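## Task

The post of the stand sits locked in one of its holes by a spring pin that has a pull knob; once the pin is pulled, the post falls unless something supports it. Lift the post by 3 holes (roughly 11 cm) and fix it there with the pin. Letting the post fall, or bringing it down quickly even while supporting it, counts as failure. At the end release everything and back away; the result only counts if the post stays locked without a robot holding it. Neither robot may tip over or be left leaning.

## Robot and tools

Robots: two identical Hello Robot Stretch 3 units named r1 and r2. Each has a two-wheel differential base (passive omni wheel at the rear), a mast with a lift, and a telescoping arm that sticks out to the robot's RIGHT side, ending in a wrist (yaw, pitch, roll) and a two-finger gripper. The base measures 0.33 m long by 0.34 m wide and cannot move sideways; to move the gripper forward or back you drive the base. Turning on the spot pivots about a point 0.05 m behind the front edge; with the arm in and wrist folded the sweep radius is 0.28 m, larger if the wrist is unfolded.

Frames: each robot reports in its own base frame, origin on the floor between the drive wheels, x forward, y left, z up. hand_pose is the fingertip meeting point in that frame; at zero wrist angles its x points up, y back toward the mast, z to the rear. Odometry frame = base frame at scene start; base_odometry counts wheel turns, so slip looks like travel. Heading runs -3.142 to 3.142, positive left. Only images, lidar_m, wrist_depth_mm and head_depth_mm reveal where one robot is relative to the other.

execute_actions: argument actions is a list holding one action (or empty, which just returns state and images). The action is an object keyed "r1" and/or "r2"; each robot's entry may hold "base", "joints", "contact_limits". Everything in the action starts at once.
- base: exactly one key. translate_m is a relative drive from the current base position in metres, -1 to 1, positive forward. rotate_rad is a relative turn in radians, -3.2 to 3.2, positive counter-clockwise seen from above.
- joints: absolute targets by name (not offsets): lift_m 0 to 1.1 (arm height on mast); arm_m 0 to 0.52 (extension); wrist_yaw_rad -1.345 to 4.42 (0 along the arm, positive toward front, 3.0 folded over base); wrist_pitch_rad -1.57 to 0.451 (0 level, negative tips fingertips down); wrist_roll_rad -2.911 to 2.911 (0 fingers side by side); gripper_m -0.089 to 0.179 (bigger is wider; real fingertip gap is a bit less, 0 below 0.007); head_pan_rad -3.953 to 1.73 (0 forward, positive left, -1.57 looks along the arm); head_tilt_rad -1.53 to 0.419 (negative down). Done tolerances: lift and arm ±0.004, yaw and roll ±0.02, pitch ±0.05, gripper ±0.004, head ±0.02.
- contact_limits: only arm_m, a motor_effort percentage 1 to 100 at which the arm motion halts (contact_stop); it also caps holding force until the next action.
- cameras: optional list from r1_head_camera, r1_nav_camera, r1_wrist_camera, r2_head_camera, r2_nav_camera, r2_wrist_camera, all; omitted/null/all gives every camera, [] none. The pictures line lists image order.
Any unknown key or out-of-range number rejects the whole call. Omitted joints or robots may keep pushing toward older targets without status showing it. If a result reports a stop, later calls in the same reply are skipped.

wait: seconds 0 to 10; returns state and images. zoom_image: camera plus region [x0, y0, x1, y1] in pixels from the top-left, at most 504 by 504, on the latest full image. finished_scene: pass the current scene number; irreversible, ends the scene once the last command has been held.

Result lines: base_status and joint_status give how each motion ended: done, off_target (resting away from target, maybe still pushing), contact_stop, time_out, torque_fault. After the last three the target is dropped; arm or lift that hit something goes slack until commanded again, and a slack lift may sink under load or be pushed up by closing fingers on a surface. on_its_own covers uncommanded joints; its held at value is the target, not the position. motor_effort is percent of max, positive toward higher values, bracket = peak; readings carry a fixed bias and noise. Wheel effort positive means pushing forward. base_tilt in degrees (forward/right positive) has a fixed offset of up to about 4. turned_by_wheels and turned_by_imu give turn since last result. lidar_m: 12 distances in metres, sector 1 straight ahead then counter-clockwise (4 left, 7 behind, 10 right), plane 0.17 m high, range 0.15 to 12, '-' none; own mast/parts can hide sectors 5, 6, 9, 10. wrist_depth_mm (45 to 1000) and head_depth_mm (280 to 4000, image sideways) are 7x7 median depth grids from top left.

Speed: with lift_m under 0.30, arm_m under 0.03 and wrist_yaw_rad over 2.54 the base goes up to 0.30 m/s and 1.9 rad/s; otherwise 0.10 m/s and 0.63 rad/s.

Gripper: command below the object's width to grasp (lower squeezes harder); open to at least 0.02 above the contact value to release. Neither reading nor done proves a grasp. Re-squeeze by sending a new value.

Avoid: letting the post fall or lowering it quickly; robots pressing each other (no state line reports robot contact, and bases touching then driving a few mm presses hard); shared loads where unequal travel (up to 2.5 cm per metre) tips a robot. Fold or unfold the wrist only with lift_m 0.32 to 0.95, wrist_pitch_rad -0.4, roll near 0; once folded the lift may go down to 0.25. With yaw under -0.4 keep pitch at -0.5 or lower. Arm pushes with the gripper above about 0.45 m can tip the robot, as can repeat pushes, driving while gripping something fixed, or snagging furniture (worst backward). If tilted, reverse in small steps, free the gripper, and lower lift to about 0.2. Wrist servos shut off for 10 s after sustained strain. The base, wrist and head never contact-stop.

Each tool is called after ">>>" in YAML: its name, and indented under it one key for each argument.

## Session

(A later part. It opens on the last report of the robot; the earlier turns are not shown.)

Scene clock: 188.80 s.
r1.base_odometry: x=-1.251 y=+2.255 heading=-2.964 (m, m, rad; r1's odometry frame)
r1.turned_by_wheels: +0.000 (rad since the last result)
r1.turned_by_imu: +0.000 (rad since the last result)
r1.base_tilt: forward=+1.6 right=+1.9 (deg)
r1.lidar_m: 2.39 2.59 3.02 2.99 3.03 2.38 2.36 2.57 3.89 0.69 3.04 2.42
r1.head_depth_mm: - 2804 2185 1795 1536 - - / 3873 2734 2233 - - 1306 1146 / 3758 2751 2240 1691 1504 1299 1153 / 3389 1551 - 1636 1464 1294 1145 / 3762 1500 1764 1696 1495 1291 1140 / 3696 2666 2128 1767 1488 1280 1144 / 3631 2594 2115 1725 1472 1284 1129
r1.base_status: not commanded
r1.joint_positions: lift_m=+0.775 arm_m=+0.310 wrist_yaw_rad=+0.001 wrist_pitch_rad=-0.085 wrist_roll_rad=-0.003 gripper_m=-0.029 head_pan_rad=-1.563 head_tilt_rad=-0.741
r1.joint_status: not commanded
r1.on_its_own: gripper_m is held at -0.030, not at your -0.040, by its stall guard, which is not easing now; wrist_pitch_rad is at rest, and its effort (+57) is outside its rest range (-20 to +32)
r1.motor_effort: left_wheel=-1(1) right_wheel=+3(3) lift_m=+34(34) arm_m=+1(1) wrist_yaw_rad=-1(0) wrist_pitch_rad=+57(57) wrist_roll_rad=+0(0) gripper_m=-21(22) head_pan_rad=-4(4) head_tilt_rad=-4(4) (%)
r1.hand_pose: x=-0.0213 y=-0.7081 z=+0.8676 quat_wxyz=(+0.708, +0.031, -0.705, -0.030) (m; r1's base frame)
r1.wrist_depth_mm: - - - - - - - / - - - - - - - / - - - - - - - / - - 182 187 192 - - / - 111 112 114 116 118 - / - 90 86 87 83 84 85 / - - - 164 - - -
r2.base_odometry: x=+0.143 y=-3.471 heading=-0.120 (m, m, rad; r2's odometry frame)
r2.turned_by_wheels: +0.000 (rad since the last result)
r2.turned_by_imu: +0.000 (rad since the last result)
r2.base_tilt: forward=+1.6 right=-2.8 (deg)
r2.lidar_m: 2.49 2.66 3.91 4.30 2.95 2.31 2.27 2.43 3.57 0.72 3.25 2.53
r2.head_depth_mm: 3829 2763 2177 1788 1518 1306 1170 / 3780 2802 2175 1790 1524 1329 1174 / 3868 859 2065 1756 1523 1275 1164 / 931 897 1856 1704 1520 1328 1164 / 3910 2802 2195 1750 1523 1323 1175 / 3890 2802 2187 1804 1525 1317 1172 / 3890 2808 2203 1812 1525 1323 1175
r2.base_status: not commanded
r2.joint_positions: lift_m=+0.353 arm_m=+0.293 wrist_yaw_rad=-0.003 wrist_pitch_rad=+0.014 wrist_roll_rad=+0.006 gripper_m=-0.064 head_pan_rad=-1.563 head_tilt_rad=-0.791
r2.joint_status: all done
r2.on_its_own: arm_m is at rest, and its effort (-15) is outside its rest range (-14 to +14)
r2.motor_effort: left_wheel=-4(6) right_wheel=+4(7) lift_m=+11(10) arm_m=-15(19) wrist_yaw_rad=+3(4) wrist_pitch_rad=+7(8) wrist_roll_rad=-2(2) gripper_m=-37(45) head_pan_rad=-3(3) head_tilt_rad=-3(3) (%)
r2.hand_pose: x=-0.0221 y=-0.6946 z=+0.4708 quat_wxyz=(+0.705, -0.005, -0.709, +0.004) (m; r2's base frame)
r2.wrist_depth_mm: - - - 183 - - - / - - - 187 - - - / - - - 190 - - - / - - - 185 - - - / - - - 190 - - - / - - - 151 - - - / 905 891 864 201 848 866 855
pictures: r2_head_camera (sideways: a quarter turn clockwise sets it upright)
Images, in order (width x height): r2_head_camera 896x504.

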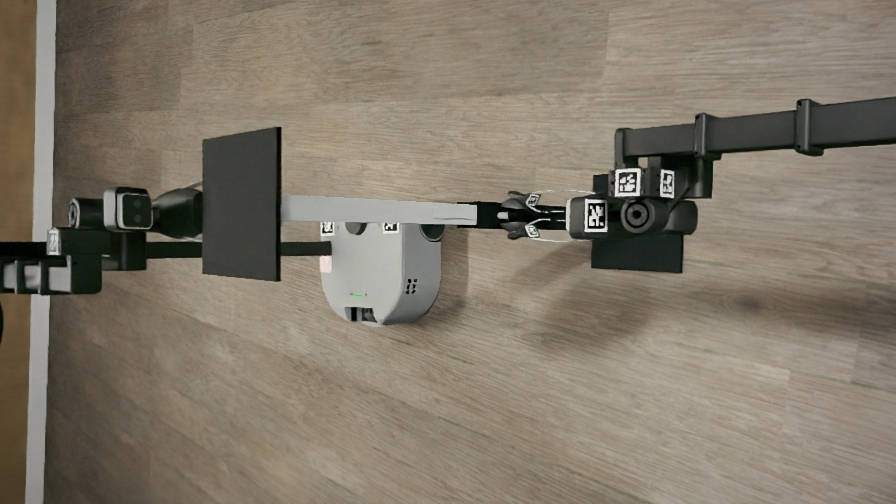

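>>> execute_actions:
  actions:
    - {"r1":{"joints":{"lift_m":0.76}},"r2":{"joints":{"gripper_m":0.04}}}
  cameras: []

>>> execute_actions:
  actions:
    - {"r2":{"joints":{"arm_m":0.305}}}
  cameras: []

>>> execute_actions:
  actions:
    - {"r1":{"joints":{"lift_m":0.7752}},"r2":{"joints":{"gripper_m":-0.086}}}
  cameras: []

>>> execute_actions:
  actions:
    - {"r2":{"joints":{"arm_m":0.293,"gripper_m":-0.089}}}
  cameras: []

>>> execute_actions:
  actions:
    - {"r1":{"joints":{"lift_m":0.781}},"r2":{"joints":{"gripper_m":-0.088}}}
  cameras: ["r2_head_camera"]

Scene clock: 200.77 s.
r1.base_odometry: x=-1.251 y=+2.255 heading=-2.964 (m, m, rad; r1's odometry frame)
r1.turned_by_wheels: +0.000 (rad since the last result)
r1.turned_by_imu: +0.002 (rad since the last result)
r1.base_tilt: forward=+1.6 right=+1.9 (deg)
r1.lidar_m: 2.39 2.59 3.03 2.98 3.02 2.39 2.36 2.58 3.89 0.69 3.05 2.42
r1.head_depth_mm: - 2798 2178 1795 1505 - - / 3786 2699 2251 - - 1308 1152 / 3785 2722 2194 1689 1510 1301 1151 / 3394 1552 714 1650 1458 1293 1142 / 3680 1510 1740 1718 1481 1289 1141 / 3671 2677 2101 1743 1486 1294 1135 / 3585 2636 2091 1733 1480 1289 1138
r1.base_status: not commanded
r1.joint_positions: lift_m=+0.760 arm_m=+0.310 wrist_yaw_rad=+0.001 wrist_pitch_rad=-0.040 wrist_roll_rad=-0.003 gripper_m=-0.029 head_pan_rad=-1.563 head_tilt_rad=-0.741
r1.joint_status: all done
r1.on_its_own: gripper_m is held at -0.030, not at your -0.040, by its stall guard, which is not easing now; wrist_pitch_rad is at rest, and its effort (+34) is outside its rest range (-20 to +32)
r1.motor_effort: left_wheel=-1(1) right_wheel=+2(2) lift_m=+22(30) arm_m=+1(0) wrist_yaw_rad=+0(0) wrist_pitch_rad=+34(57) wrist_roll_rad=+0(0) gripper_m=-21(22) head_pan_rad=-4(4) head_tilt_rad=-3(3) (%)
r1.hand_pose: x=-0.0213 y=-0.7099 z=+0.8645 quat_wxyz=(+0.708, +0.015, -0.706, -0.014) (m; r1's base frame)
r1.wrist_depth_mm: - - - - - - - / - - - - - - - / - - - - - - - / - - 189 194 201 - - / - 104 106 108 110 112 - / - - 85 85 82 82 82 / - - - 160 - - -
r2.base_odometry: x=+0.143 y=-3.471 heading=-0.120 (m, m, rad; r2's odometry frame)
r2.turned_by_wheels: +0.000 (rad since the last result)
r2.turned_by_imu: -0.001 (rad since the last result)
r2.base_tilt: forward=+1.6 right=-2.9 (deg)
r2.lidar_m: 2.49 2.66 3.89 4.29 2.97 2.30 2.27 2.42 3.55 0.72 3.24 2.53
r2.head_depth_mm: 3783 2786 2188 1796 1513 1312 1163 / 3797 2785 2171 1787 1521 1327 1174 / 3798 866 2050 1747 1524 1272 1169 / 975 929 1852 1717 1520 1322 1169 / 3683 2820 2207 1746 1519 1320 1169 / 3938 2807 2205 1799 1527 1328 1179 / 3907 2811 2211 1810 1524 1329 1175
r2.base_status: not commanded
r2.joint_positions: lift_m=+0.353 arm_m=+0.292 wrist_yaw_rad=-0.003 wrist_pitch_rad=+0.014 wrist_roll_rad=+0.006 gripper_m=+0.040 head_pan_rad=-1.563 head_tilt_rad=-0.791
r2.joint_status: all done
r2.motor_effort: left_wheel=-4(4) right_wheel=+3(4) lift_m=+11(11) arm_m=-4(9) wrist_yaw_rad=+2(3) wrist_pitch_rad=+7(7) wrist_roll_rad=-2(2) gripper_m=+0(97) head_pan_rad=-2(2) head_tilt_rad=-2(4) (%)
r2.hand_pose: x=-0.0221 y=-0.6938 z=+0.4708 quat_wxyz=(+0.705, -0.005, -0.709, +0.004) (m; r2's base frame)
r2.wrist_depth_mm: - - - 183 - - - / - - - 187 - - - / - - - 192 - - - / - - - 187 - - - / - - - 190 - - - / - - - 196 - - - / 905 910 846 204 853 876 896
pictures: none
No camera images: the call's "cameras" was empty. Leave "cameras" out to get every camera's image.

Scene clock: 201.67 s.
r1.base_odometry: x=-1.251 y=+2.255 heading=-2.964 (m, m, rad; r1's odometry frame)
r1.turned_by_wheels: +0.000 (rad since the last result)
r1.turned_by_imu: +0.000 (rad since the last result)
r1.base_tilt: forward=+1.7 right=+1.9 (deg)
r1.lidar_m: 2.39 2.60 3.04 2.99 3.01 2.39 2.36 2.57 3.89 0.69 3.03 2.42
r1.head_depth_mm: - 2815 2178 1763 1497 - - / 3853 2766 2233 - - 1292 1147 / 3794 2740 2185 1682 1507 1305 1139 / 3390 1552 711 1635 1453 1292 1140 / 3706 1499 1701 1706 1472 1296 1136 / 3684 2660 2116 1729 1476 1285 1136 / 3630 2637 2103 1730 1480 1265 1131
r1.base_status: not commanded
r1.joint_positions: lift_m=+0.760 arm_m=+0.310 wrist_yaw_rad=+0.001 wrist_pitch_rad=-0.040 wrist_roll_rad=-0.003 gripper_m=-0.029 head_pan_rad=-1.563 head_tilt_rad=-0.741
r1.joint_status: not commanded
r1.on_its_own: gripper_m is held at -0.030, not at your -0.040, by its stall guard, which is not easing now; wrist_pitch_rad is at rest, and its effort (+34) is outside its rest range (-20 to +32)
r1.motor_effort: left_wheel=-1(2) right_wheel=+2(3) lift_m=+22(22) arm_m=+1(1) wrist_yaw_rad=+0(0) wrist_pitch_rad=+34(34) wrist_roll_rad=+0(0) gripper_m=-22(21) head_pan_rad=-4(4) head_tilt_rad=-3(4) (%)
r1.hand_pose: x=-0.0213 y=-0.7099 z=+0.8645 quat_wxyz=(+0.708, +0.015, -0.706, -0.014) (m; r1's base frame)
r1.wrist_depth_mm: - - - - - - - / - - - - - - - / - - - - - - - / - - 190 194 201 - - / - 104 106 108 110 112 - / - - 84 85 82 82 82 / - - - 159 - - -
r2.base_odometry: x=+0.143 y=-3.471 heading=-0.120 (m, m, rad; r2's odometry frame)
r2.turned_by_wheels: +0.000 (rad since the last result)
r2.turned_by_imu: +0.000 (rad since the last result)
r2.base_tilt: forward=+1.6 right=-2.8 (deg)
r2.lidar_m: 2.49 2.66 3.90 4.29 2.98 2.31 2.28 2.43 3.55 0.72 3.25 2.53
r2.head_depth_mm: 3769 2795 2180 1779 1517 1313 1171 / 3811 2780 2179 1781 1524 1333 1171 / 3849 866 2066 1748 1528 1280 1165 / 972 929 1855 1711 1520 1328 1170 / 3695 2800 2201 1751 1520 1324 1167 / 3943 2809 2207 1798 1524 1333 1175 / 3888 2810 2202 1801 1534 1327 1176
r2.base_status: not commanded
r2.joint_positions: lift_m=+0.353 arm_m=+0.305 wrist_yaw_rad=-0.002 wrist_pitch_rad=+0.014 wrist_roll_rad=+0.006 gripper_m=+0.040 head_pan_rad=-1.563 head_tilt_rad=-0.791
r2.joint_status: all done
r2.motor_effort: left_wheel=-3(3) right_wheel=+3(3) lift_m=+11(10) arm_m=+5(4) wrist_yaw_rad=+3(3) wrist_pitch_rad=+7(7) wrist_roll_rad=-2(2) gripper_m=+0(0) head_pan_rad=-2(3) head_tilt_rad=-4(3) (%)
r2.hand_pose: x=-0.0220 y=-0.7062 z=+0.4708 quat_wxyz=(+0.705, -0.005, -0.709, +0.004) (m; r2's base frame)
r2.wrist_depth_mm: - - - 171 - - - / - - - 175 - - - / - - - 179 - - - / - - - 174 - - - / - - - 178 - - - / - - - 145 - - - / 875 882 818 189 838 872 866
pictures: none
No camera images: the call's "cameras" was empty. Leave "cameras" out to get every camera's image.

Scene clock: 203.40 s.
r1.base_odometry: x=-1.251 y=+2.255 heading=-2.964 (m, m, rad; r1's odometry frame)
r1.turned_by_wheels: +0.000 (rad since the last result)
r1.turned_by_imu: +0.000 (rad since the last result)
r1.base_tilt: forward=+1.7 right=+1.9 (deg)
r1.lidar_m: 2.39 2.59 3.03 2.99 3.02 2.39 2.36 2.58 3.91 0.69 3.06 2.42
r1.head_depth_mm: - 2754 2167 1774 1557 - - / 3777 2800 2275 - - 1295 1155 / 3877 2739 2209 1664 1505 1303 1155 / 3433 1562 - 1634 1463 1301 1147 / 3762 1508 1753 1718 1480 1285 1137 / 3686 2641 2102 1749 1472 1296 1140 / 3580 2663 2102 1733 1474 1286 1130
r1.base_status: not commanded
r1.joint_positions: lift_m=+0.775 arm_m=+0.310 wrist_yaw_rad=+0.001 wrist_pitch_rad=-0.085 wrist_roll_rad=-0.003 gripper_m=-0.029 head_pan_rad=-1.563 head_tilt_rad=-0.741
r1.joint_status: all done
r1.on_its_own: gripper_m is held at -0.030, not at your -0.040, by its stall guard, which is not easing now; wrist_pitch_rad is at rest, and its effort (+57) is outside its rest range (-20 to +32)
r1.motor_effort: left_wheel=-1(1) right_wheel=+3(2) lift_m=+34(36) arm_m=+0(0) wrist_yaw_rad=-1(0) wrist_pitch_rad=+57(59) wrist_roll_rad=+0(0) gripper_m=-20(21) head_pan_rad=-4(3) head_tilt_rad=-4(4) (%)
r1.hand_pose: x=-0.0213 y=-0.7081 z=+0.8676 quat_wxyz=(+0.708, +0.031, -0.705, -0.030) (m; r1's base frame)
r1.wrist_depth_mm: - - - - - - - / - - - - - - - / - - - - - - - / - - 182 187 192 - - / - 111 112 114 116 118 - / - 90 86 87 83 84 85 / - - - 164 - - -
r2.base_odometry: x=+0.143 y=-3.471 heading=-0.120 (m, m, rad; r2's odometry frame)
r2.turned_by_wheels: +0.000 (rad since the last result)
r2.turned_by_imu: +0.000 (rad since the last result)
r2.base_tilt: forward=+1.6 right=-2.9 (deg)
r2.lidar_m: 2.49 2.66 3.94 4.29 2.96 2.31 2.27 2.42 3.55 0.72 3.26 2.53
r2.head_depth_mm: 3761 2753 2177 1789 1515 1319 1162 / 3808 2752 2177 1790 1513 1329 1169 / 3837 859 2064 1749 1542 1284 1168 / 929 902 1858 1708 1519 1324 1168 / 3889 2819 2185 1758 1523 1316 1169 / 3928 2831 2207 1797 1523 1329 1173 / 3953 2818 2193 1800 1530 1325 1175
r2.base_status: not commanded
r2.joint_positions: lift_m=+0.353 arm_m=+0.305 wrist_yaw_rad=-0.003 wrist_pitch_rad=+0.013 wrist_roll_rad=+0.006 gripper_m=-0.080 head_pan_rad=-1.563 head_tilt_rad=-0.791
r2.joint_status: gripper_m off_target (ended at -0.080, target -0.086)
r2.motor_effort: left_wheel=-5(5) right_wheel=+5(5) lift_m=+10(11) arm_m=+4(4) wrist_yaw_rad=+2(3) wrist_pitch_rad=+8(8) wrist_roll_rad=-2(2) gripper_m=-100(100) head_pan_rad=-3(3) head_tilt_rad=-3(3) (%)
r2.hand_pose: x=-0.0221 y=-0.7062 z=+0.4706 quat_wxyz=(+0.705, -0.005, -0.709, +0.003) (m; r2's base frame)
r2.wrist_depth_mm: - - - 171 - - - / - - - 175 - - - / - - - 179 - - - / - - - 174 - - - / - - - 178 - - - / - - - 145 - - - / 904 912 853 190 834 871 854
pictures: none
No camera images: the call's "cameras" was empty. Leave "cameras" out to get every camera's image.

Scene clock: 204.27 s.
r1.base_odometry: x=-1.251 y=+2.255 heading=-2.964 (m, m, rad; r1's odometry frame)
r1.turned_by_wheels: +0.000 (rad since the last result)
r1.turned_by_imu: +0.000 (rad since the last result)
r1.base_tilt: forward=+1.6 right=+1.9 (deg)
r1.lidar_m: 2.39 2.59 3.04 3.00 3.02 2.38 2.36 2.57 3.90 0.69 3.06 2.42
r1.head_depth_mm: - 2780 2192 1793 1550 - - / 3808 2795 2209 - - 1307 1154 / 3795 2711 2215 1681 1501 1292 1146 / 3423 1556 - 1624 1448 1298 1141 / 3769 1520 1740 1708 1489 1300 1144 / 3667 2698 2109 1730 1489 1288 1138 / 3621 2678 2097 1731 1465 1282 1136
r1.base_status: not commanded
r1.joint_positions: lift_m=+0.775 arm_m=+0.310 wrist_yaw_rad=+0.001 wrist_pitch_rad=-0.085 wrist_roll_rad=-0.003 gripper_m=-0.029 head_pan_rad=-1.563 head_tilt_rad=-0.741
r1.joint_status: not commanded
r1.on_its_own: gripper_m is held at -0.030, not at your -0.040, by its stall guard, which is not easing now; wrist_pitch_rad is at rest, and its effort (+57) is outside its rest range (-20 to +32)
r1.motor_effort: left_wheel=-1(1) right_wheel=+3(2) lift_m=+34(34) arm_m=+1(0) wrist_yaw_rad=+0(0) wrist_pitch_rad=+57(57) wrist_roll_rad=+0(0) gripper_m=-20(21) head_pan_rad=-4(4) head_tilt_rad=-3(4) (%)
r1.hand_pose: x=-0.0213 y=-0.7081 z=+0.8676 quat_wxyz=(+0.708, +0.031, -0.705, -0.030) (m; r1's base frame)
r1.wrist_depth_mm: - - - - - - - / - - - - - - - / - - - - - - - / - - 183 187 192 - - / - 111 112 114 116 118 - / - 90 86 87 83 84 85 / - - - 164 - - -
r2.base_odometry: x=+0.143 y=-3.471 heading=-0.120 (m, m, rad; r2's odometry frame)
r2.turned_by_wheels: +0.000 (rad since the last result)
r2.turned_by_imu: +0.000 (rad since the last result)
r2.base_tilt: forward=+1.6 right=-2.8 (deg)
r2.lidar_m: 2.49 2.66 3.92 4.29 2.96 2.32 2.27 2.43 3.57 0.72 3.25 2.53
r2.head_depth_mm: 3766 2772 2166 1788 1512 1314 1167 / 3772 2775 2186 1789 1521 1335 1175 / 3807 860 2061 1749 1535 1267 1168 / 927 897 1862 1709 1523 1318 1168 / 3860 2815 2180 1762 1524 1324 1171 / 3874 2798 2202 1799 1523 1322 1174 / 3917 2806 2193 1804 1533 1323 1171
r2.base_status: not commanded
r2.joint_positions: lift_m=+0.353 arm_m=+0.294 wrist_yaw_rad=-0.002 wrist_pitch_rad=+0.016 wrist_roll_rad=+0.006 gripper_m=-0.084 head_pan_rad=-1.563 head_tilt_rad=-0.791
r2.joint_status: gripper_m off_target (ended at -0.084, target -0.089); the others done
r2.on_its_own: gripper_m is held at -0.085, not at your -0.089, by its stall guard, which is still easing; arm_m is at rest, and its effort (-21) is outside its rest range (-14 to +14)
r2.motor_effort: left_wheel=-3(6) right_wheel=+3(5) lift_m=+11(10) arm_m=-21(23) wrist_yaw_rad=+2(4) wrist_pitch_rad=+6(8) wrist_roll_rad=-2(2) gripper_m=-19(100) head_pan_rad=-3(2) head_tilt_rad=-4(3) (%)
r2.hand_pose: x=-0.0220 y=-0.6961 z=+0.4714 quat_wxyz=(+0.705, -0.006, -0.709, +0.005) (m; r2's base frame)
r2.wrist_depth_mm: - - - 180 - - - / - - - 185 - - - / - - - 189 - - - / - - - 183 - - - / - - - 188 - - - / - - - 149 - - - / 938 910 830 200 862 886 881
pictures: none
No camera images: the call's "cameras" was empty. Leave "cameras" out to get every camera's image.

Scene clock: 204.90 s.
r1.base_odometry: x=-1.251 y=+2.255 heading=-2.964 (m, m, rad; r1's odometry frame)
r1.turned_by_wheels: +0.000 (rad since the last result)
r1.turned_by_imu: +0.000 (rad since the last result)
r1.base_tilt: forward=+1.7 right=+2.0 (deg)
r1.lidar_m: 2.39 2.58 3.03 3.00 3.03 2.39 2.36 2.58 3.87 0.69 3.04 2.42
r1.head_depth_mm: - 2774 2180 1783 1544 - - / 3869 2775 2246 - 1470 1291 1151 / 3849 2732 2291 1669 1492 1295 1148 / 3352 1553 - 1636 1457 1291 1150 / 3741 1506 1721 1699 1492 1290 1141 / 3621 2650 2114 1720 1481 1294 1142 / 3695 2653 2089 1724 1480 1281 1136
r1.base_status: not commanded
r1.joint_positions: lift_m=+0.780 arm_m=+0.310 wrist_yaw_rad=+0.001 wrist_pitch_rad=-0.088 wrist_roll_rad=-0.003 gripper_m=-0.029 head_pan_rad=-1.563 head_tilt_rad=-0.741
r1.joint_status: all done
r1.on_its_own: gripper_m is held at -0.030, not at your -0.040, by its stall guard, which is not easing now; wrist_pitch_rad is at rest, and its effort (+58) is outside its rest range (-20 to +32)
r1.motor_effort: left_wheel=-1(1) right_wheel=+3(2) lift_m=+34(36) arm_m=+1(1) wrist_yaw_rad=+0(0) wrist_pitch_rad=+58(59) wrist_roll_rad=+0(0) gripper_m=-21(21) head_pan_rad=-4(3) head_tilt_rad=-4(4) (%)
r1.hand_pose: x=-0.0213 y=-0.7080 z=+0.8726 quat_wxyz=(+0.708, +0.032, -0.705, -0.031) (m; r1's base frame)
r1.wrist_depth_mm: - - - - - - - / - - - - - - - / - - - - - - - / - - 182 186 192 - - / - 111 112 115 116 118 - / - 90 86 87 84 85 86 / - - - 164 - - -
r2.base_odometry: x=+0.143 y=-3.471 heading=-0.120 (m, m, rad; r2's odometry frame)
r2.turned_by_wheels: +0.000 (rad since the last result)
r2.turned_by_imu: +0.000 (rad since the last result)
r2.base_tilt: forward=+1.6 right=-2.8 (deg)
r2.lidar_m: 2.48 2.65 3.90 4.30 2.97 2.31 2.28 2.43 3.55 0.72 3.25 2.53
r2.head_depth_mm: 3801 2780 2184 1784 1519 1312 1164 / 3880 2798 2173 1794 1518 1327 1178 / 3800 856 2056 1756 1537 1271 1167 / 910 924 1847 1716 1524 1322 1169 / 3877 2790 2213 1758 1530 1322 1165 / 3923 2847 2192 1806 1525 1326 1172 / 3926 2842 2225 1792 1531 1328 1171
r2.base_status: not commanded
r2.joint_positions: lift_m=+0.353 arm_m=+0.294 wrist_yaw_rad=-0.002 wrist_pitch_rad=+0.016 wrist_roll_rad=+0.006 gripper_m=-0.086 head_pan_rad=-1.563 head_tilt_rad=-0.791
r2.joint_status: all done
r2.on_its_own: arm_m is at rest, and its effort (-20) is outside its rest range (-14 to +14)
r2.motor_effort: left_wheel=-3(2) right_wheel=+3(3) lift_m=+11(11) arm_m=-20(20) wrist_yaw_rad=+2(2) wrist_pitch_rad=+6(6) wrist_roll_rad=-2(2) gripper_m=-46(71) head_pan_rad=-3(3) head_tilt_rad=-3(3) (%)
r2.hand_pose: x=-0.0220 y=-0.6960 z=+0.4714 quat_wxyz=(+0.705, -0.006, -0.709, +0.005) (m; r2's base frame)
r2.wrist_depth_mm: - - - 180 - - - / - - - 184 - - - / - - - 189 - - - / - - - 184 - - - / - - - 188 - - - / - - - 149 - - - / 942 874 858 199 855 881 877
pictures: r2_head_camera (sideways: a quarter turn clockwise sets it upright)
Images, in order (width x height): r2_head_camera 896x504.

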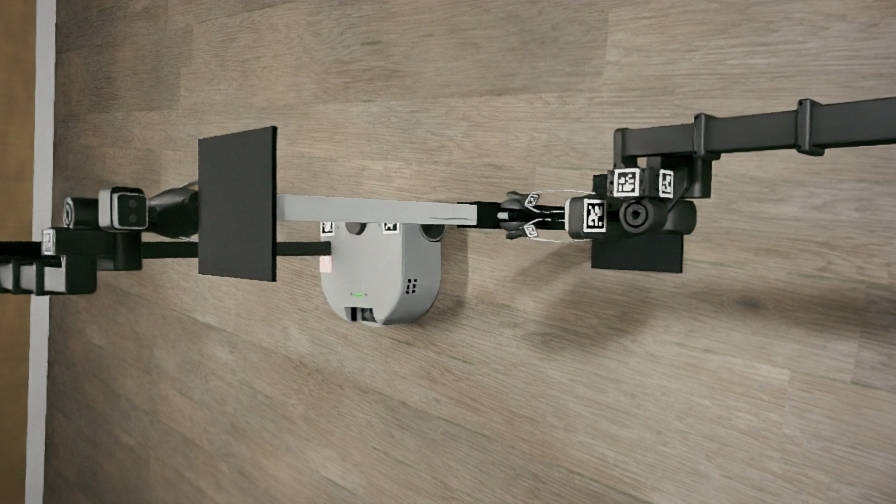

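The pin is out, with about 6 mm of travel, so I'm raising the post.

>>> execute_actions:
  actions:
    - {"r1":{"joints":{"lift_m":0.872}},"r2":{"joints":{"gripper_m":-0.07}}}
  cameras: []

>>> execute_actions:
  actions:
    - {"r1":{"joints":{"lift_m":0.878}},"r2":{"joints":{"gripper_m":0.06}}}
  cameras: []

>>> execute_actions:
  actions:
    - {"r1":{"joints":{"lift_m":0.884}}}
  cameras: []

>>> execute_actions:
  actions:
    - {"r1":{"joints":{"lift_m":0.89}}}
  cameras: ["r2_head_camera","r2_wrist_camera"]

Scene clock: 212.77 s.
r1.base_odometry: x=-1.251 y=+2.255 heading=-2.964 (m, m, rad; r1's odometry frame)
r1.turned_by_wheels: +0.000 (rad since the last result)
r1.turned_by_imu: +0.002 (rad since the last result)
r1.base_tilt: forward=+1.6 right=+1.9 (deg)
r1.lidar_m: 2.39 2.59 3.03 2.98 3.03 2.38 2.36 2.57 3.91 0.69 3.04 2.42
r1.head_depth_mm: - 2778 2261 - - 1285 1132 / 3770 3032 - 1723 1500 1309 1151 / 3849 2652 - 1751 1483 1311 1157 / 3415 702 - 1637 1465 1291 1145 / 3681 1393 1757 1707 1481 1286 1139 / 3704 2704 2107 1736 1481 1290 1135 / 3601 2632 2093 1723 1479 1283 1136
r1.base_status: not commanded
r1.joint_positions: lift_m=+0.871 arm_m=+0.310 wrist_yaw_rad=+0.001 wrist_pitch_rad=-0.090 wrist_roll_rad=-0.003 gripper_m=-0.029 head_pan_rad=-1.563 head_tilt_rad=-0.741
r1.joint_status: all done
r1.on_its_own: gripper_m is held at -0.030, not at your -0.040, by its stall guard, which is not easing now; wrist_pitch_rad is at rest, and its effort (+59) is outside its rest range (-20 to +32)
r1.motor_effort: left_wheel=-1(0) right_wheel=+2(2) lift_m=+34(36) arm_m=+1(1) wrist_yaw_rad=+0(1) wrist_pitch_rad=+59(59) wrist_roll_rad=+0(0) gripper_m=-22(20) head_pan_rad=-4(4) head_tilt_rad=-3(3) (%)
r1.hand_pose: x=-0.0213 y=-0.7079 z=+0.9632 quat_wxyz=(+0.708, +0.032, -0.705, -0.032) (m; r1's base frame)
r1.wrist_depth_mm: - - - - - - - / - - - - - - - / - - - - - - - / - - 182 186 192 - - / - 111 113 115 116 118 - / - 90 86 86 84 85 86 / - - - 164 - - -
r2.base_odometry: x=+0.143 y=-3.471 heading=-0.120 (m, m, rad; r2's odometry frame)
r2.turned_by_wheels: +0.000 (rad since the last result)
r2.turned_by_imu: -0.001 (rad since the last result)
r2.base_tilt: forward=+1.6 right=-2.8 (deg)
r2.lidar_m: 2.47 2.66 3.91 4.29 2.96 2.30 2.27 2.43 3.57 0.72 3.26 2.53
r2.head_depth_mm: 3752 2772 2161 1782 1520 1315 1168 / 3782 2677 2165 1796 1509 1337 1182 / 3443 719 2111 1752 1536 1273 1165 / 846 720 1858 1710 1529 1320 1165 / 3890 2836 2198 1761 1521 1320 1166 / 3963 2806 2201 1796 1524 1328 1170 / 3917 2812 2196 1807 1532 1326 1171
r2.base_status: not commanded
r2.joint_positions: lift_m=+0.353 arm_m=+0.294 wrist_yaw_rad=-0.003 wrist_pitch_rad=+0.016 wrist_roll_rad=+0.006 gripper_m=-0.064 head_pan_rad=-1.563 head_tilt_rad=-0.791
r2.joint_status: gripper_m off_target (ended at -0.064, target -0.070)
r2.on_its_own: arm_m is at rest, and its effort (-15) is outside its rest range (-14 to +14)
r2.motor_effort: left_wheel=-3(2) right_wheel=+3(3) lift_m=+11(11) arm_m=-15(15) wrist_yaw_rad=+3(3) wrist_pitch_rad=+6(6) wrist_roll_rad=-2(2) gripper_m=-37(100) head_pan_rad=-3(3) head_tilt_rad=-3(3) (%)
r2.hand_pose: x=-0.0222 y=-0.6956 z=+0.4714 quat_wxyz=(+0.705, -0.006, -0.709, +0.004) (m; r2's base frame)
r2.wrist_depth_mm: - - - 181 - - - / - - - 185 - - - / - - - 190 - - - / - - - 184 - - - / - - - 188 - - - / - - - 151 - - - / 882 898 828 199 861 882 874
pictures: none
No camera images: the call's "cameras" was empty. Leave "cameras" out to get every camera's image.

Scene clock: 214.50 s.
r1.base_odometry: x=-1.251 y=+2.255 heading=-2.964 (m, m, rad; r1's odometry frame)
r1.turned_by_wheels: +0.000 (rad since the last result)
r1.turned_by_imu: +0.000 (rad since the last result)
r1.base_tilt: forward=+1.6 right=+1.9 (deg)
r1.lidar_m: 2.39 2.59 3.03 2.99 3.04 2.39 2.36 2.57 3.89 0.69 3.06 2.42
r1.head_depth_mm: - 2817 2331 - - 1287 1144 / 3835 3023 - 1740 1512 1311 1160 / 3879 - - 1784 1504 1306 1147 / 3305 699 - 1649 1462 1305 1151 / 3682 1393 1748 1685 1486 1292 1147 / 3637 2646 2095 1728 1477 1290 1132 / 3582 2661 2093 1735 1481 1287 1135
r1.base_status: not commanded
r1.joint_positions: lift_m=+0.877 arm_m=+0.310 wrist_yaw_rad=+0.001 wrist_pitch_rad=-0.090 wrist_roll_rad=-0.003 gripper_m=-0.029 head_pan_rad=-1.563 head_tilt_rad=-0.741
r1.joint_status: all done
r1.on_its_own: gripper_m is held at -0.030, not at your -0.040, by its stall guard, which is not easing now; wrist_pitch_rad is at rest, and its effort (+59) is outside its rest range (-20 to +32)
r1.motor_effort: left_wheel=-1(1) right_wheel=+3(2) lift_m=+35(36) arm_m=+1(1) wrist_yaw_rad=-1(0) wrist_pitch_rad=+59(59) wrist_roll_rad=+0(0) gripper_m=-21(20) head_pan_rad=-4(3) head_tilt_rad=-3(4) (%)
r1.hand_pose: x=-0.0213 y=-0.7079 z=+0.9691 quat_wxyz=(+0.708, +0.032, -0.705, -0.032) (m; r1's base frame)
r1.wrist_depth_mm: - - - - - - - / - - - - - - - / - - - - - - - / - - 182 187 190 - - / - 111 113 115 116 118 - / - 91 86 87 84 85 86 / - - - 164 - - -
r2.base_odometry: x=+0.143 y=-3.471 heading=-0.120 (m, m, rad; r2's odometry frame)
r2.turned_by_wheels: +0.000 (rad since the last result)
r2.turned_by_imu: +0.000 (rad since the last result)
r2.base_tilt: forward=+1.6 right=-2.8 (deg)
r2.lidar_m: 2.49 2.67 3.92 4.29 2.97 2.31 2.27 2.43 3.56 0.72 3.26 2.52
r2.head_depth_mm: 3728 2798 2180 1793 1516 1312 1167 / 3831 2640 2198 1796 1510 1328 1177 / 3504 730 2117 1749 1520 1269 1167 / 850 1695 1854 1711 1521 1319 1171 / 3904 2824 2190 1758 1521 1320 1165 / 3954 2816 2184 1802 1521 1323 1168 / 3942 2843 2196 1798 1534 1330 1170
r2.base_status: not commanded
r2.joint_positions: lift_m=+0.353 arm_m=+0.293 wrist_yaw_rad=-0.003 wrist_pitch_rad=+0.015 wrist_roll_rad=+0.006 gripper_m=+0.060 head_pan_rad=-1.563 head_tilt_rad=-0.791
r2.joint_status: all done
r2.motor_effort: left_wheel=-4(3) right_wheel=+2(4) lift_m=+11(11) arm_m=-3(14) wrist_yaw_rad=+3(4) wrist_pitch_rad=+7(7) wrist_roll_rad=-2(2) gripper_m=+0(97) head_pan_rad=-3(3) head_tilt_rad=-2(3) (%)
r2.hand_pose: x=-0.0221 y=-0.6948 z=+0.4711 quat_wxyz=(+0.705, -0.006, -0.709, +0.004) (m; r2's base frame)
r2.wrist_depth_mm: - - - 184 - - - / - - - 186 - - - / - - - 190 - - - / - - - 186 - - - / - - - 190 - - - / - - - 195 - - - / 903 890 834 203 878 886 863
pictures: none
No camera images: the call's "cameras" was empty. Leave "cameras" out to get every camera's image.

Scene clock: 215.13 s.
r1.base_odometry: x=-1.251 y=+2.255 heading=-2.964 (m, m, rad; r1's odometry frame)
r1.turned_by_wheels: +0.000 (rad since the last result)
r1.turned_by_imu: +0.000 (rad since the last result)
r1.base_tilt: forward=+1.7 right=+1.9 (deg)
r1.lidar_m: 2.39 2.59 3.04 2.99 3.03 2.39 2.36 2.57 3.90 0.69 3.03 2.42
r1.head_depth_mm: - 2761 - - - 1306 1141 / 3846 3042 2066 1736 1506 1297 1150 / 3900 2463 2018 1758 1505 1296 1152 / 3347 - 1176 1616 1460 1293 1144 / 3749 1383 1754 1685 1484 1283 1144 / 3640 2678 2106 1739 1473 1293 1141 / 3607 2639 2077 1747 1478 1289 1127
r1.base_status: not commanded
r1.joint_positions: lift_m=+0.883 arm_m=+0.310 wrist_yaw_rad=+0.001 wrist_pitch_rad=-0.108 wrist_roll_rad=-0.003 gripper_m=-0.029 head_pan_rad=-1.563 head_tilt_rad=-0.741
r1.joint_status: all done
r1.on_its_own: gripper_m is held at -0.030, not at your -0.040, by its stall guard, which is not easing now; wrist_pitch_rad is at rest, and its effort (+68) is outside its rest range (-20 to +32)
r1.motor_effort: left_wheel=-1(1) right_wheel=+3(2) lift_m=+36(38) arm_m=+0(1) wrist_yaw_rad=-1(0) wrist_pitch_rad=+68(69) wrist_roll_rad=+0(0) gripper_m=-20(21) head_pan_rad=-4(3) head_tilt_rad=-4(3) (%)
r1.hand_pose: x=-0.0213 y=-0.7070 z=+0.9704 quat_wxyz=(+0.707, +0.039, -0.705, -0.038) (m; r1's base frame)
r1.wrist_depth_mm: - - - - - - - / - - - - - - - / - - - - - - - / - - 183 186 192 - - / - 115 117 118 120 122 - / - 90 87 87 88 89 90 / - - - 167 - - -
r2.base_odometry: x=+0.143 y=-3.471 heading=-0.120 (m, m, rad; r2's odometry frame)
r2.turned_by_wheels: +0.000 (rad since the last result)
r2.turned_by_imu: +0.000 (rad since the last result)
r2.base_tilt: forward=+1.6 right=-2.8 (deg)
r2.lidar_m: 2.49 2.66 3.89 4.29 2.96 2.32 2.27 2.43 3.57 0.72 3.27 2.53
r2.head_depth_mm: 3795 2764 2167 1791 1509 1311 1162 / 3849 2690 2187 1781 1517 1332 1171 / 3493 729 2125 1750 1520 1275 1168 / 849 1695 1860 1709 1521 1319 1168 / 3939 2817 2196 1749 1514 1318 1167 / 3890 2803 2198 1795 1526 1321 1175 / 3926 2831 2209 1804 1530 1327 1171
r2.base_status: not commanded
r2.joint_positions: lift_m=+0.353 arm_m=+0.293 wrist_yaw_rad=-0.003 wrist_pitch_rad=+0.015 wrist_roll_rad=+0.006 gripper_m=+0.060 head_pan_rad=-1.563 head_tilt_rad=-0.791
r2.joint_status: not commanded
r2.motor_effort: left_wheel=-3(3) right_wheel=+3(3) lift_m=+11(11) arm_m=-3(3) wrist_yaw_rad=+2(3) wrist_pitch_rad=+7(7) wrist_roll_rad=-2(2) gripper_m=+0(0) head_pan_rad=-3(3) head_tilt_rad=-4(4) (%)
r2.hand_pose: x=-0.0221 y=-0.6948 z=+0.4711 quat_wxyz=(+0.705, -0.006, -0.709, +0.004) (m; r2's base frame)
r2.wrist_depth_mm: - - - 182 - - - / - - - 186 - - - / - - - 191 - - - / - - - 186 - - - / - - - 188 - - - / - - - 195 - - - / 850 906 795 201 895 917 871
pictures: none
No camera images: the call's "cameras" was empty. Leave "cameras" out to get every camera's image.

Scene clock: 215.77 s.
r1.base_odometry: x=-1.251 y=+2.255 heading=-2.964 (m, m, rad; r1's odometry frame)
r1.turned_by_wheels: +0.000 (rad since the last result)
r1.turned_by_imu: +0.000 (rad since the last result)
r1.base_tilt: forward=+1.7 right=+1.9 (deg)
r1.lidar_m: 2.39 2.60 3.03 2.99 3.02 2.38 2.36 2.57 3.89 0.69 3.05 2.42
r1.head_depth_mm: - 2890 - - 1484 1302 1148 / 3823 - - 1759 1507 1311 1155 / 3824 - 1999 1757 1495 1310 1150 / 3455 - 1183 1637 1457 1295 1145 / 3730 1374 1758 1694 1490 1284 1140 / 3720 2674 2128 1759 1473 1295 1144 / 3635 2651 2098 1743 1474 1275 1127
r1.base_status: not commanded
r1.joint_positions: lift_m=+0.889 arm_m=+0.310 wrist_yaw_rad=+0.001 wrist_pitch_rad=-0.125 wrist_roll_rad=-0.003 gripper_m=-0.029 head_pan_rad=-1.563 head_tilt_rad=-0.741
r1.joint_status: all done
r1.on_its_own: gripper_m is held at -0.030, not at your -0.040, by its stall guard, which is not easing now; wrist_pitch_rad is at rest, and its effort (+76) is outside its rest range (-20 to +32)
r1.motor_effort: left_wheel=+0(1) right_wheel=+3(3) lift_m=+37(39) arm_m=+1(1) wrist_yaw_rad=-1(0) wrist_pitch_rad=+76(77) wrist_roll_rad=+0(0) gripper_m=-20(21) head_pan_rad=-3(4) head_tilt_rad=-4(4) (%)
r1.hand_pose: x=-0.0213 y=-0.7061 z=+0.9722 quat_wxyz=(+0.707, +0.045, -0.705, -0.044) (m; r1's base frame)
r1.wrist_depth_mm: - - - - - - - / - - - - - - - / - - - - - - - / - - 186 190 194 - - / - 120 121 123 125 126 - / - 90 90 91 92 93 99 / - - - 168 - - -
r2.base_odometry: x=+0.143 y=-3.471 heading=-0.120 (m, m, rad; r2's odometry frame)
r2.turned_by_wheels: +0.000 (rad since the last result)
r2.turned_by_imu: +0.000 (rad since the last result)
r2.base_tilt: forward=+1.6 right=-2.9 (deg)
r2.lidar_m: 2.48 2.66 3.89 4.29 2.96 2.31 2.27 2.42 3.55 0.72 3.25 2.53
r2.head_depth_mm: 3786 2770 2173 1807 1517 1312 1162 / 3833 2688 2180 1790 1519 1325 1174 / 819 727 2131 1748 1515 1273 1166 / 846 1697 1865 1701 1523 1317 1168 / 3820 2816 2188 1755 1525 1312 1175 / 3925 2826 2199 1797 1521 1328 1169 / 3863 2820 2196 1801 1528 1328 1172
r2.base_status: not commanded
r2.joint_positions: lift_m=+0.353 arm_m=+0.293 wrist_yaw_rad=-0.003 wrist_pitch_rad=+0.015 wrist_roll_rad=+0.006 gripper_m=+0.060 head_pan_rad=-1.563 head_tilt_rad=-0.791
r2.joint_status: not commanded
r2.motor_effort: left_wheel=-3(3) right_wheel=+3(3) lift_m=+11(11) arm_m=-3(3) wrist_yaw_rad=+3(2) wrist_pitch_rad=+7(7) wrist_roll_rad=-2(2) gripper_m=+0(0) head_pan_rad=-2(3) head_tilt_rad=-3(3) (%)
r2.hand_pose: x=-0.0221 y=-0.6948 z=+0.4711 quat_wxyz=(+0.705, -0.006, -0.709, +0.004) (m; r2's base frame)
r2.wrist_depth_mm: - - - 183 - - - / - - - 186 - - - / - - - 190 - - - / - - - 186 - - - / - - - 188 - - - / - - - 196 - - - / 912 906 817 202 896 879 857
pictures: r2_head_camera (sideways: a quarter turn clockwise sets it upright), r2_wrist_camera
Images, in order (width x height): r2_head_camera 896x504, r2_wrist_camera 644x364.

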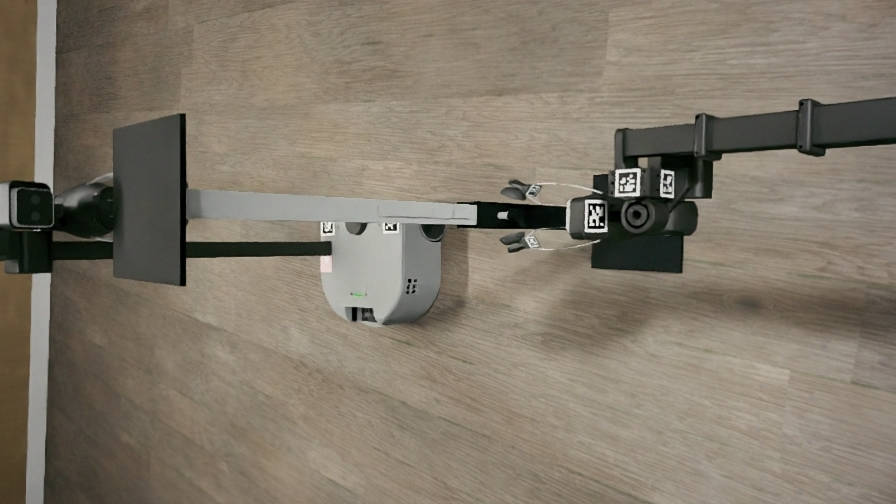

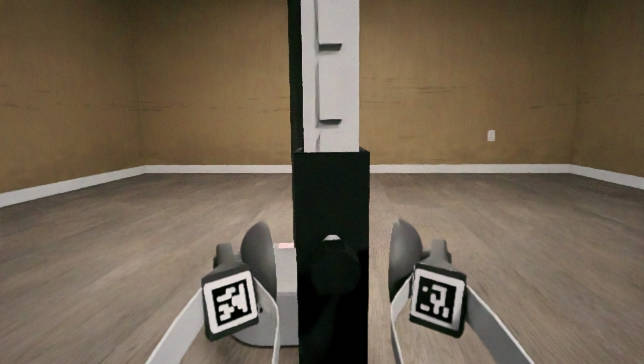

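The pin's friction is holding the post short of the hole. I'm easing r1's wrist and regripping the knob.

>>> execute_actions:
  actions:
    - {"r1":{"joints":{"lift_m":0.874}},"r2":{"joints":{"arm_m":0.3}}}
  cameras: ["r2_wrist_camera"]

>>> zoom_image:
  camera: "r2_wrist_camera"
  region: [270,0,400,180]

Scene clock: 226.03 s.
r1.base_odometry: x=-1.251 y=+2.255 heading=-2.964 (m, m, rad; r1's odometry frame)
r1.turned_by_wheels: +0.000 (rad since the last result)
r1.turned_by_imu: +0.002 (rad since the last result)
r1.base_tilt: forward=+1.6 right=+1.9 (deg)
r1.lidar_m: 2.39 2.59 3.03 2.98 3.04 2.39 2.36 2.57 3.93 0.69 3.05 2.42
r1.head_depth_mm: - 2794 2283 - - 1297 1133 / 3887 2980 - 1731 1504 1307 1153 / 3792 2993 - 1750 1500 1300 1166 / 3362 1472 - 1634 1453 1301 1144 / 3732 1489 1753 1713 1483 1295 1148 / 3723 2692 2088 1729 1479 1293 1139 / 3665 2653 2067 1737 1474 1288 1133
r1.base_status: not commanded
r1.joint_positions: lift_m=+0.874 arm_m=+0.310 wrist_yaw_rad=+0.001 wrist_pitch_rad=-0.160 wrist_roll_rad=-0.003 gripper_m=-0.029 head_pan_rad=-1.563 head_tilt_rad=-0.741
r1.joint_status: all done
r1.on_its_own: wrist_pitch_rad is held at -0.142, not at your +0.030, by its stall guard, which is not easing now; gripper_m is held at -0.030, not at your -0.040, by its stall guard, which is not easing now
r1.motor_effort: left_wheel=-1(2) right_wheel=+2(2) lift_m=+21(23) arm_m=+0(0) wrist_yaw_rad=+0(1) wrist_pitch_rad=+9(9) wrist_roll_rad=+0(0) gripper_m=-21(21) head_pan_rad=-3(4) head_tilt_rad=-4(4) (%)
r1.hand_pose: x=-0.0213 y=-0.7041 z=+0.9484 quat_wxyz=(+0.706, +0.057, -0.704, -0.056) (m; r1's base frame)
r1.wrist_depth_mm: - - - - - - - / - - - - - - - / - - - - - - - / - - 180 183 186 - - / - 120 121 123 124 126 - / - 91 92 92 93 94 100 / - - - 171 - - -
r2.base_odometry: x=+0.143 y=-3.471 heading=-0.120 (m, m, rad; r2's odometry frame)
r2.turned_by_wheels: +0.000 (rad since the last result)
r2.turned_by_imu: -0.001 (rad since the last result)
r2.base_tilt: forward=+1.6 right=-2.8 (deg)
r2.lidar_m: 2.48 2.66 3.90 4.31 2.96 2.31 2.27 2.43 3.58 0.72 3.25 2.53
r2.head_depth_mm: 3828 2758 2169 1783 1517 1316 1167 / 3869 2705 2185 1783 1517 1331 1179 / 3489 743 2130 1756 1551 1277 1162 / 847 756 1868 1698 1521 1316 1168 / 3881 2793 2214 1759 1524 1325 1172 / 3948 2846 2195 1813 1528 1324 1170 / 3902 2842 2195 1812 1531 1330 1172
r2.base_status: not commanded
r2.joint_positions: lift_m=+0.353 arm_m=+0.300 wrist_yaw_rad=-0.002 wrist_pitch_rad=+0.015 wrist_roll_rad=+0.006 gripper_m=+0.060 head_pan_rad=-1.563 head_tilt_rad=-0.791
r2.joint_status: all done
r2.motor_effort: left_wheel=-4(3) right_wheel=+3(3) lift_m=+11(11) arm_m=+4(3) wrist_yaw_rad=+2(3) wrist_pitch_rad=+7(7) wrist_roll_rad=-2(2) gripper_m=+0(0) head_pan_rad=-3(3) head_tilt_rad=-3(3) (%)
r2.hand_pose: x=-0.0221 y=-0.7012 z=+0.4711 quat_wxyz=(+0.705, -0.006, -0.709, +0.004) (m; r2's base frame)
r2.wrist_depth_mm: - - - 175 - - - / - - - 179 - - - / - - - 185 - - - / - - - 179 - - - / - - - 183 - - - / - - - 189 - - - / 908 896 799 195 884 862 868
pictures: r2_wrist_camera
Images, in order (width x height): r2_wrist_camera 644x364.

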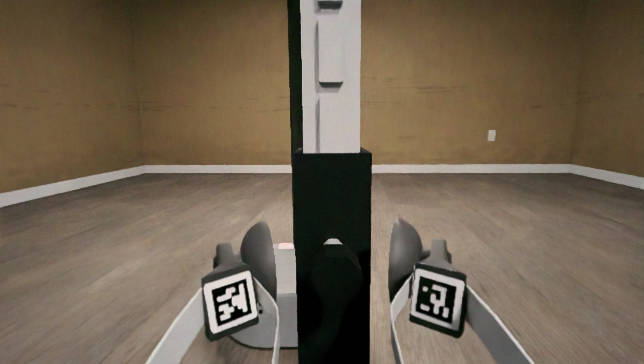

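Region (270, 0, 400, 180) of r2_wrist_camera's 644x364 image, scaled by 2.800.

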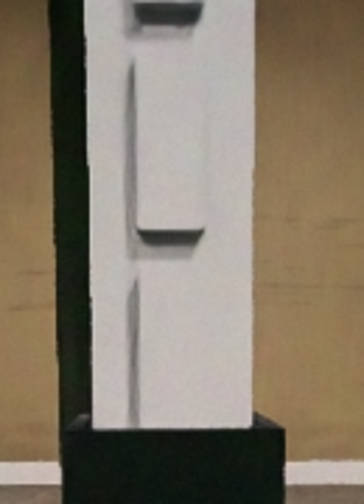

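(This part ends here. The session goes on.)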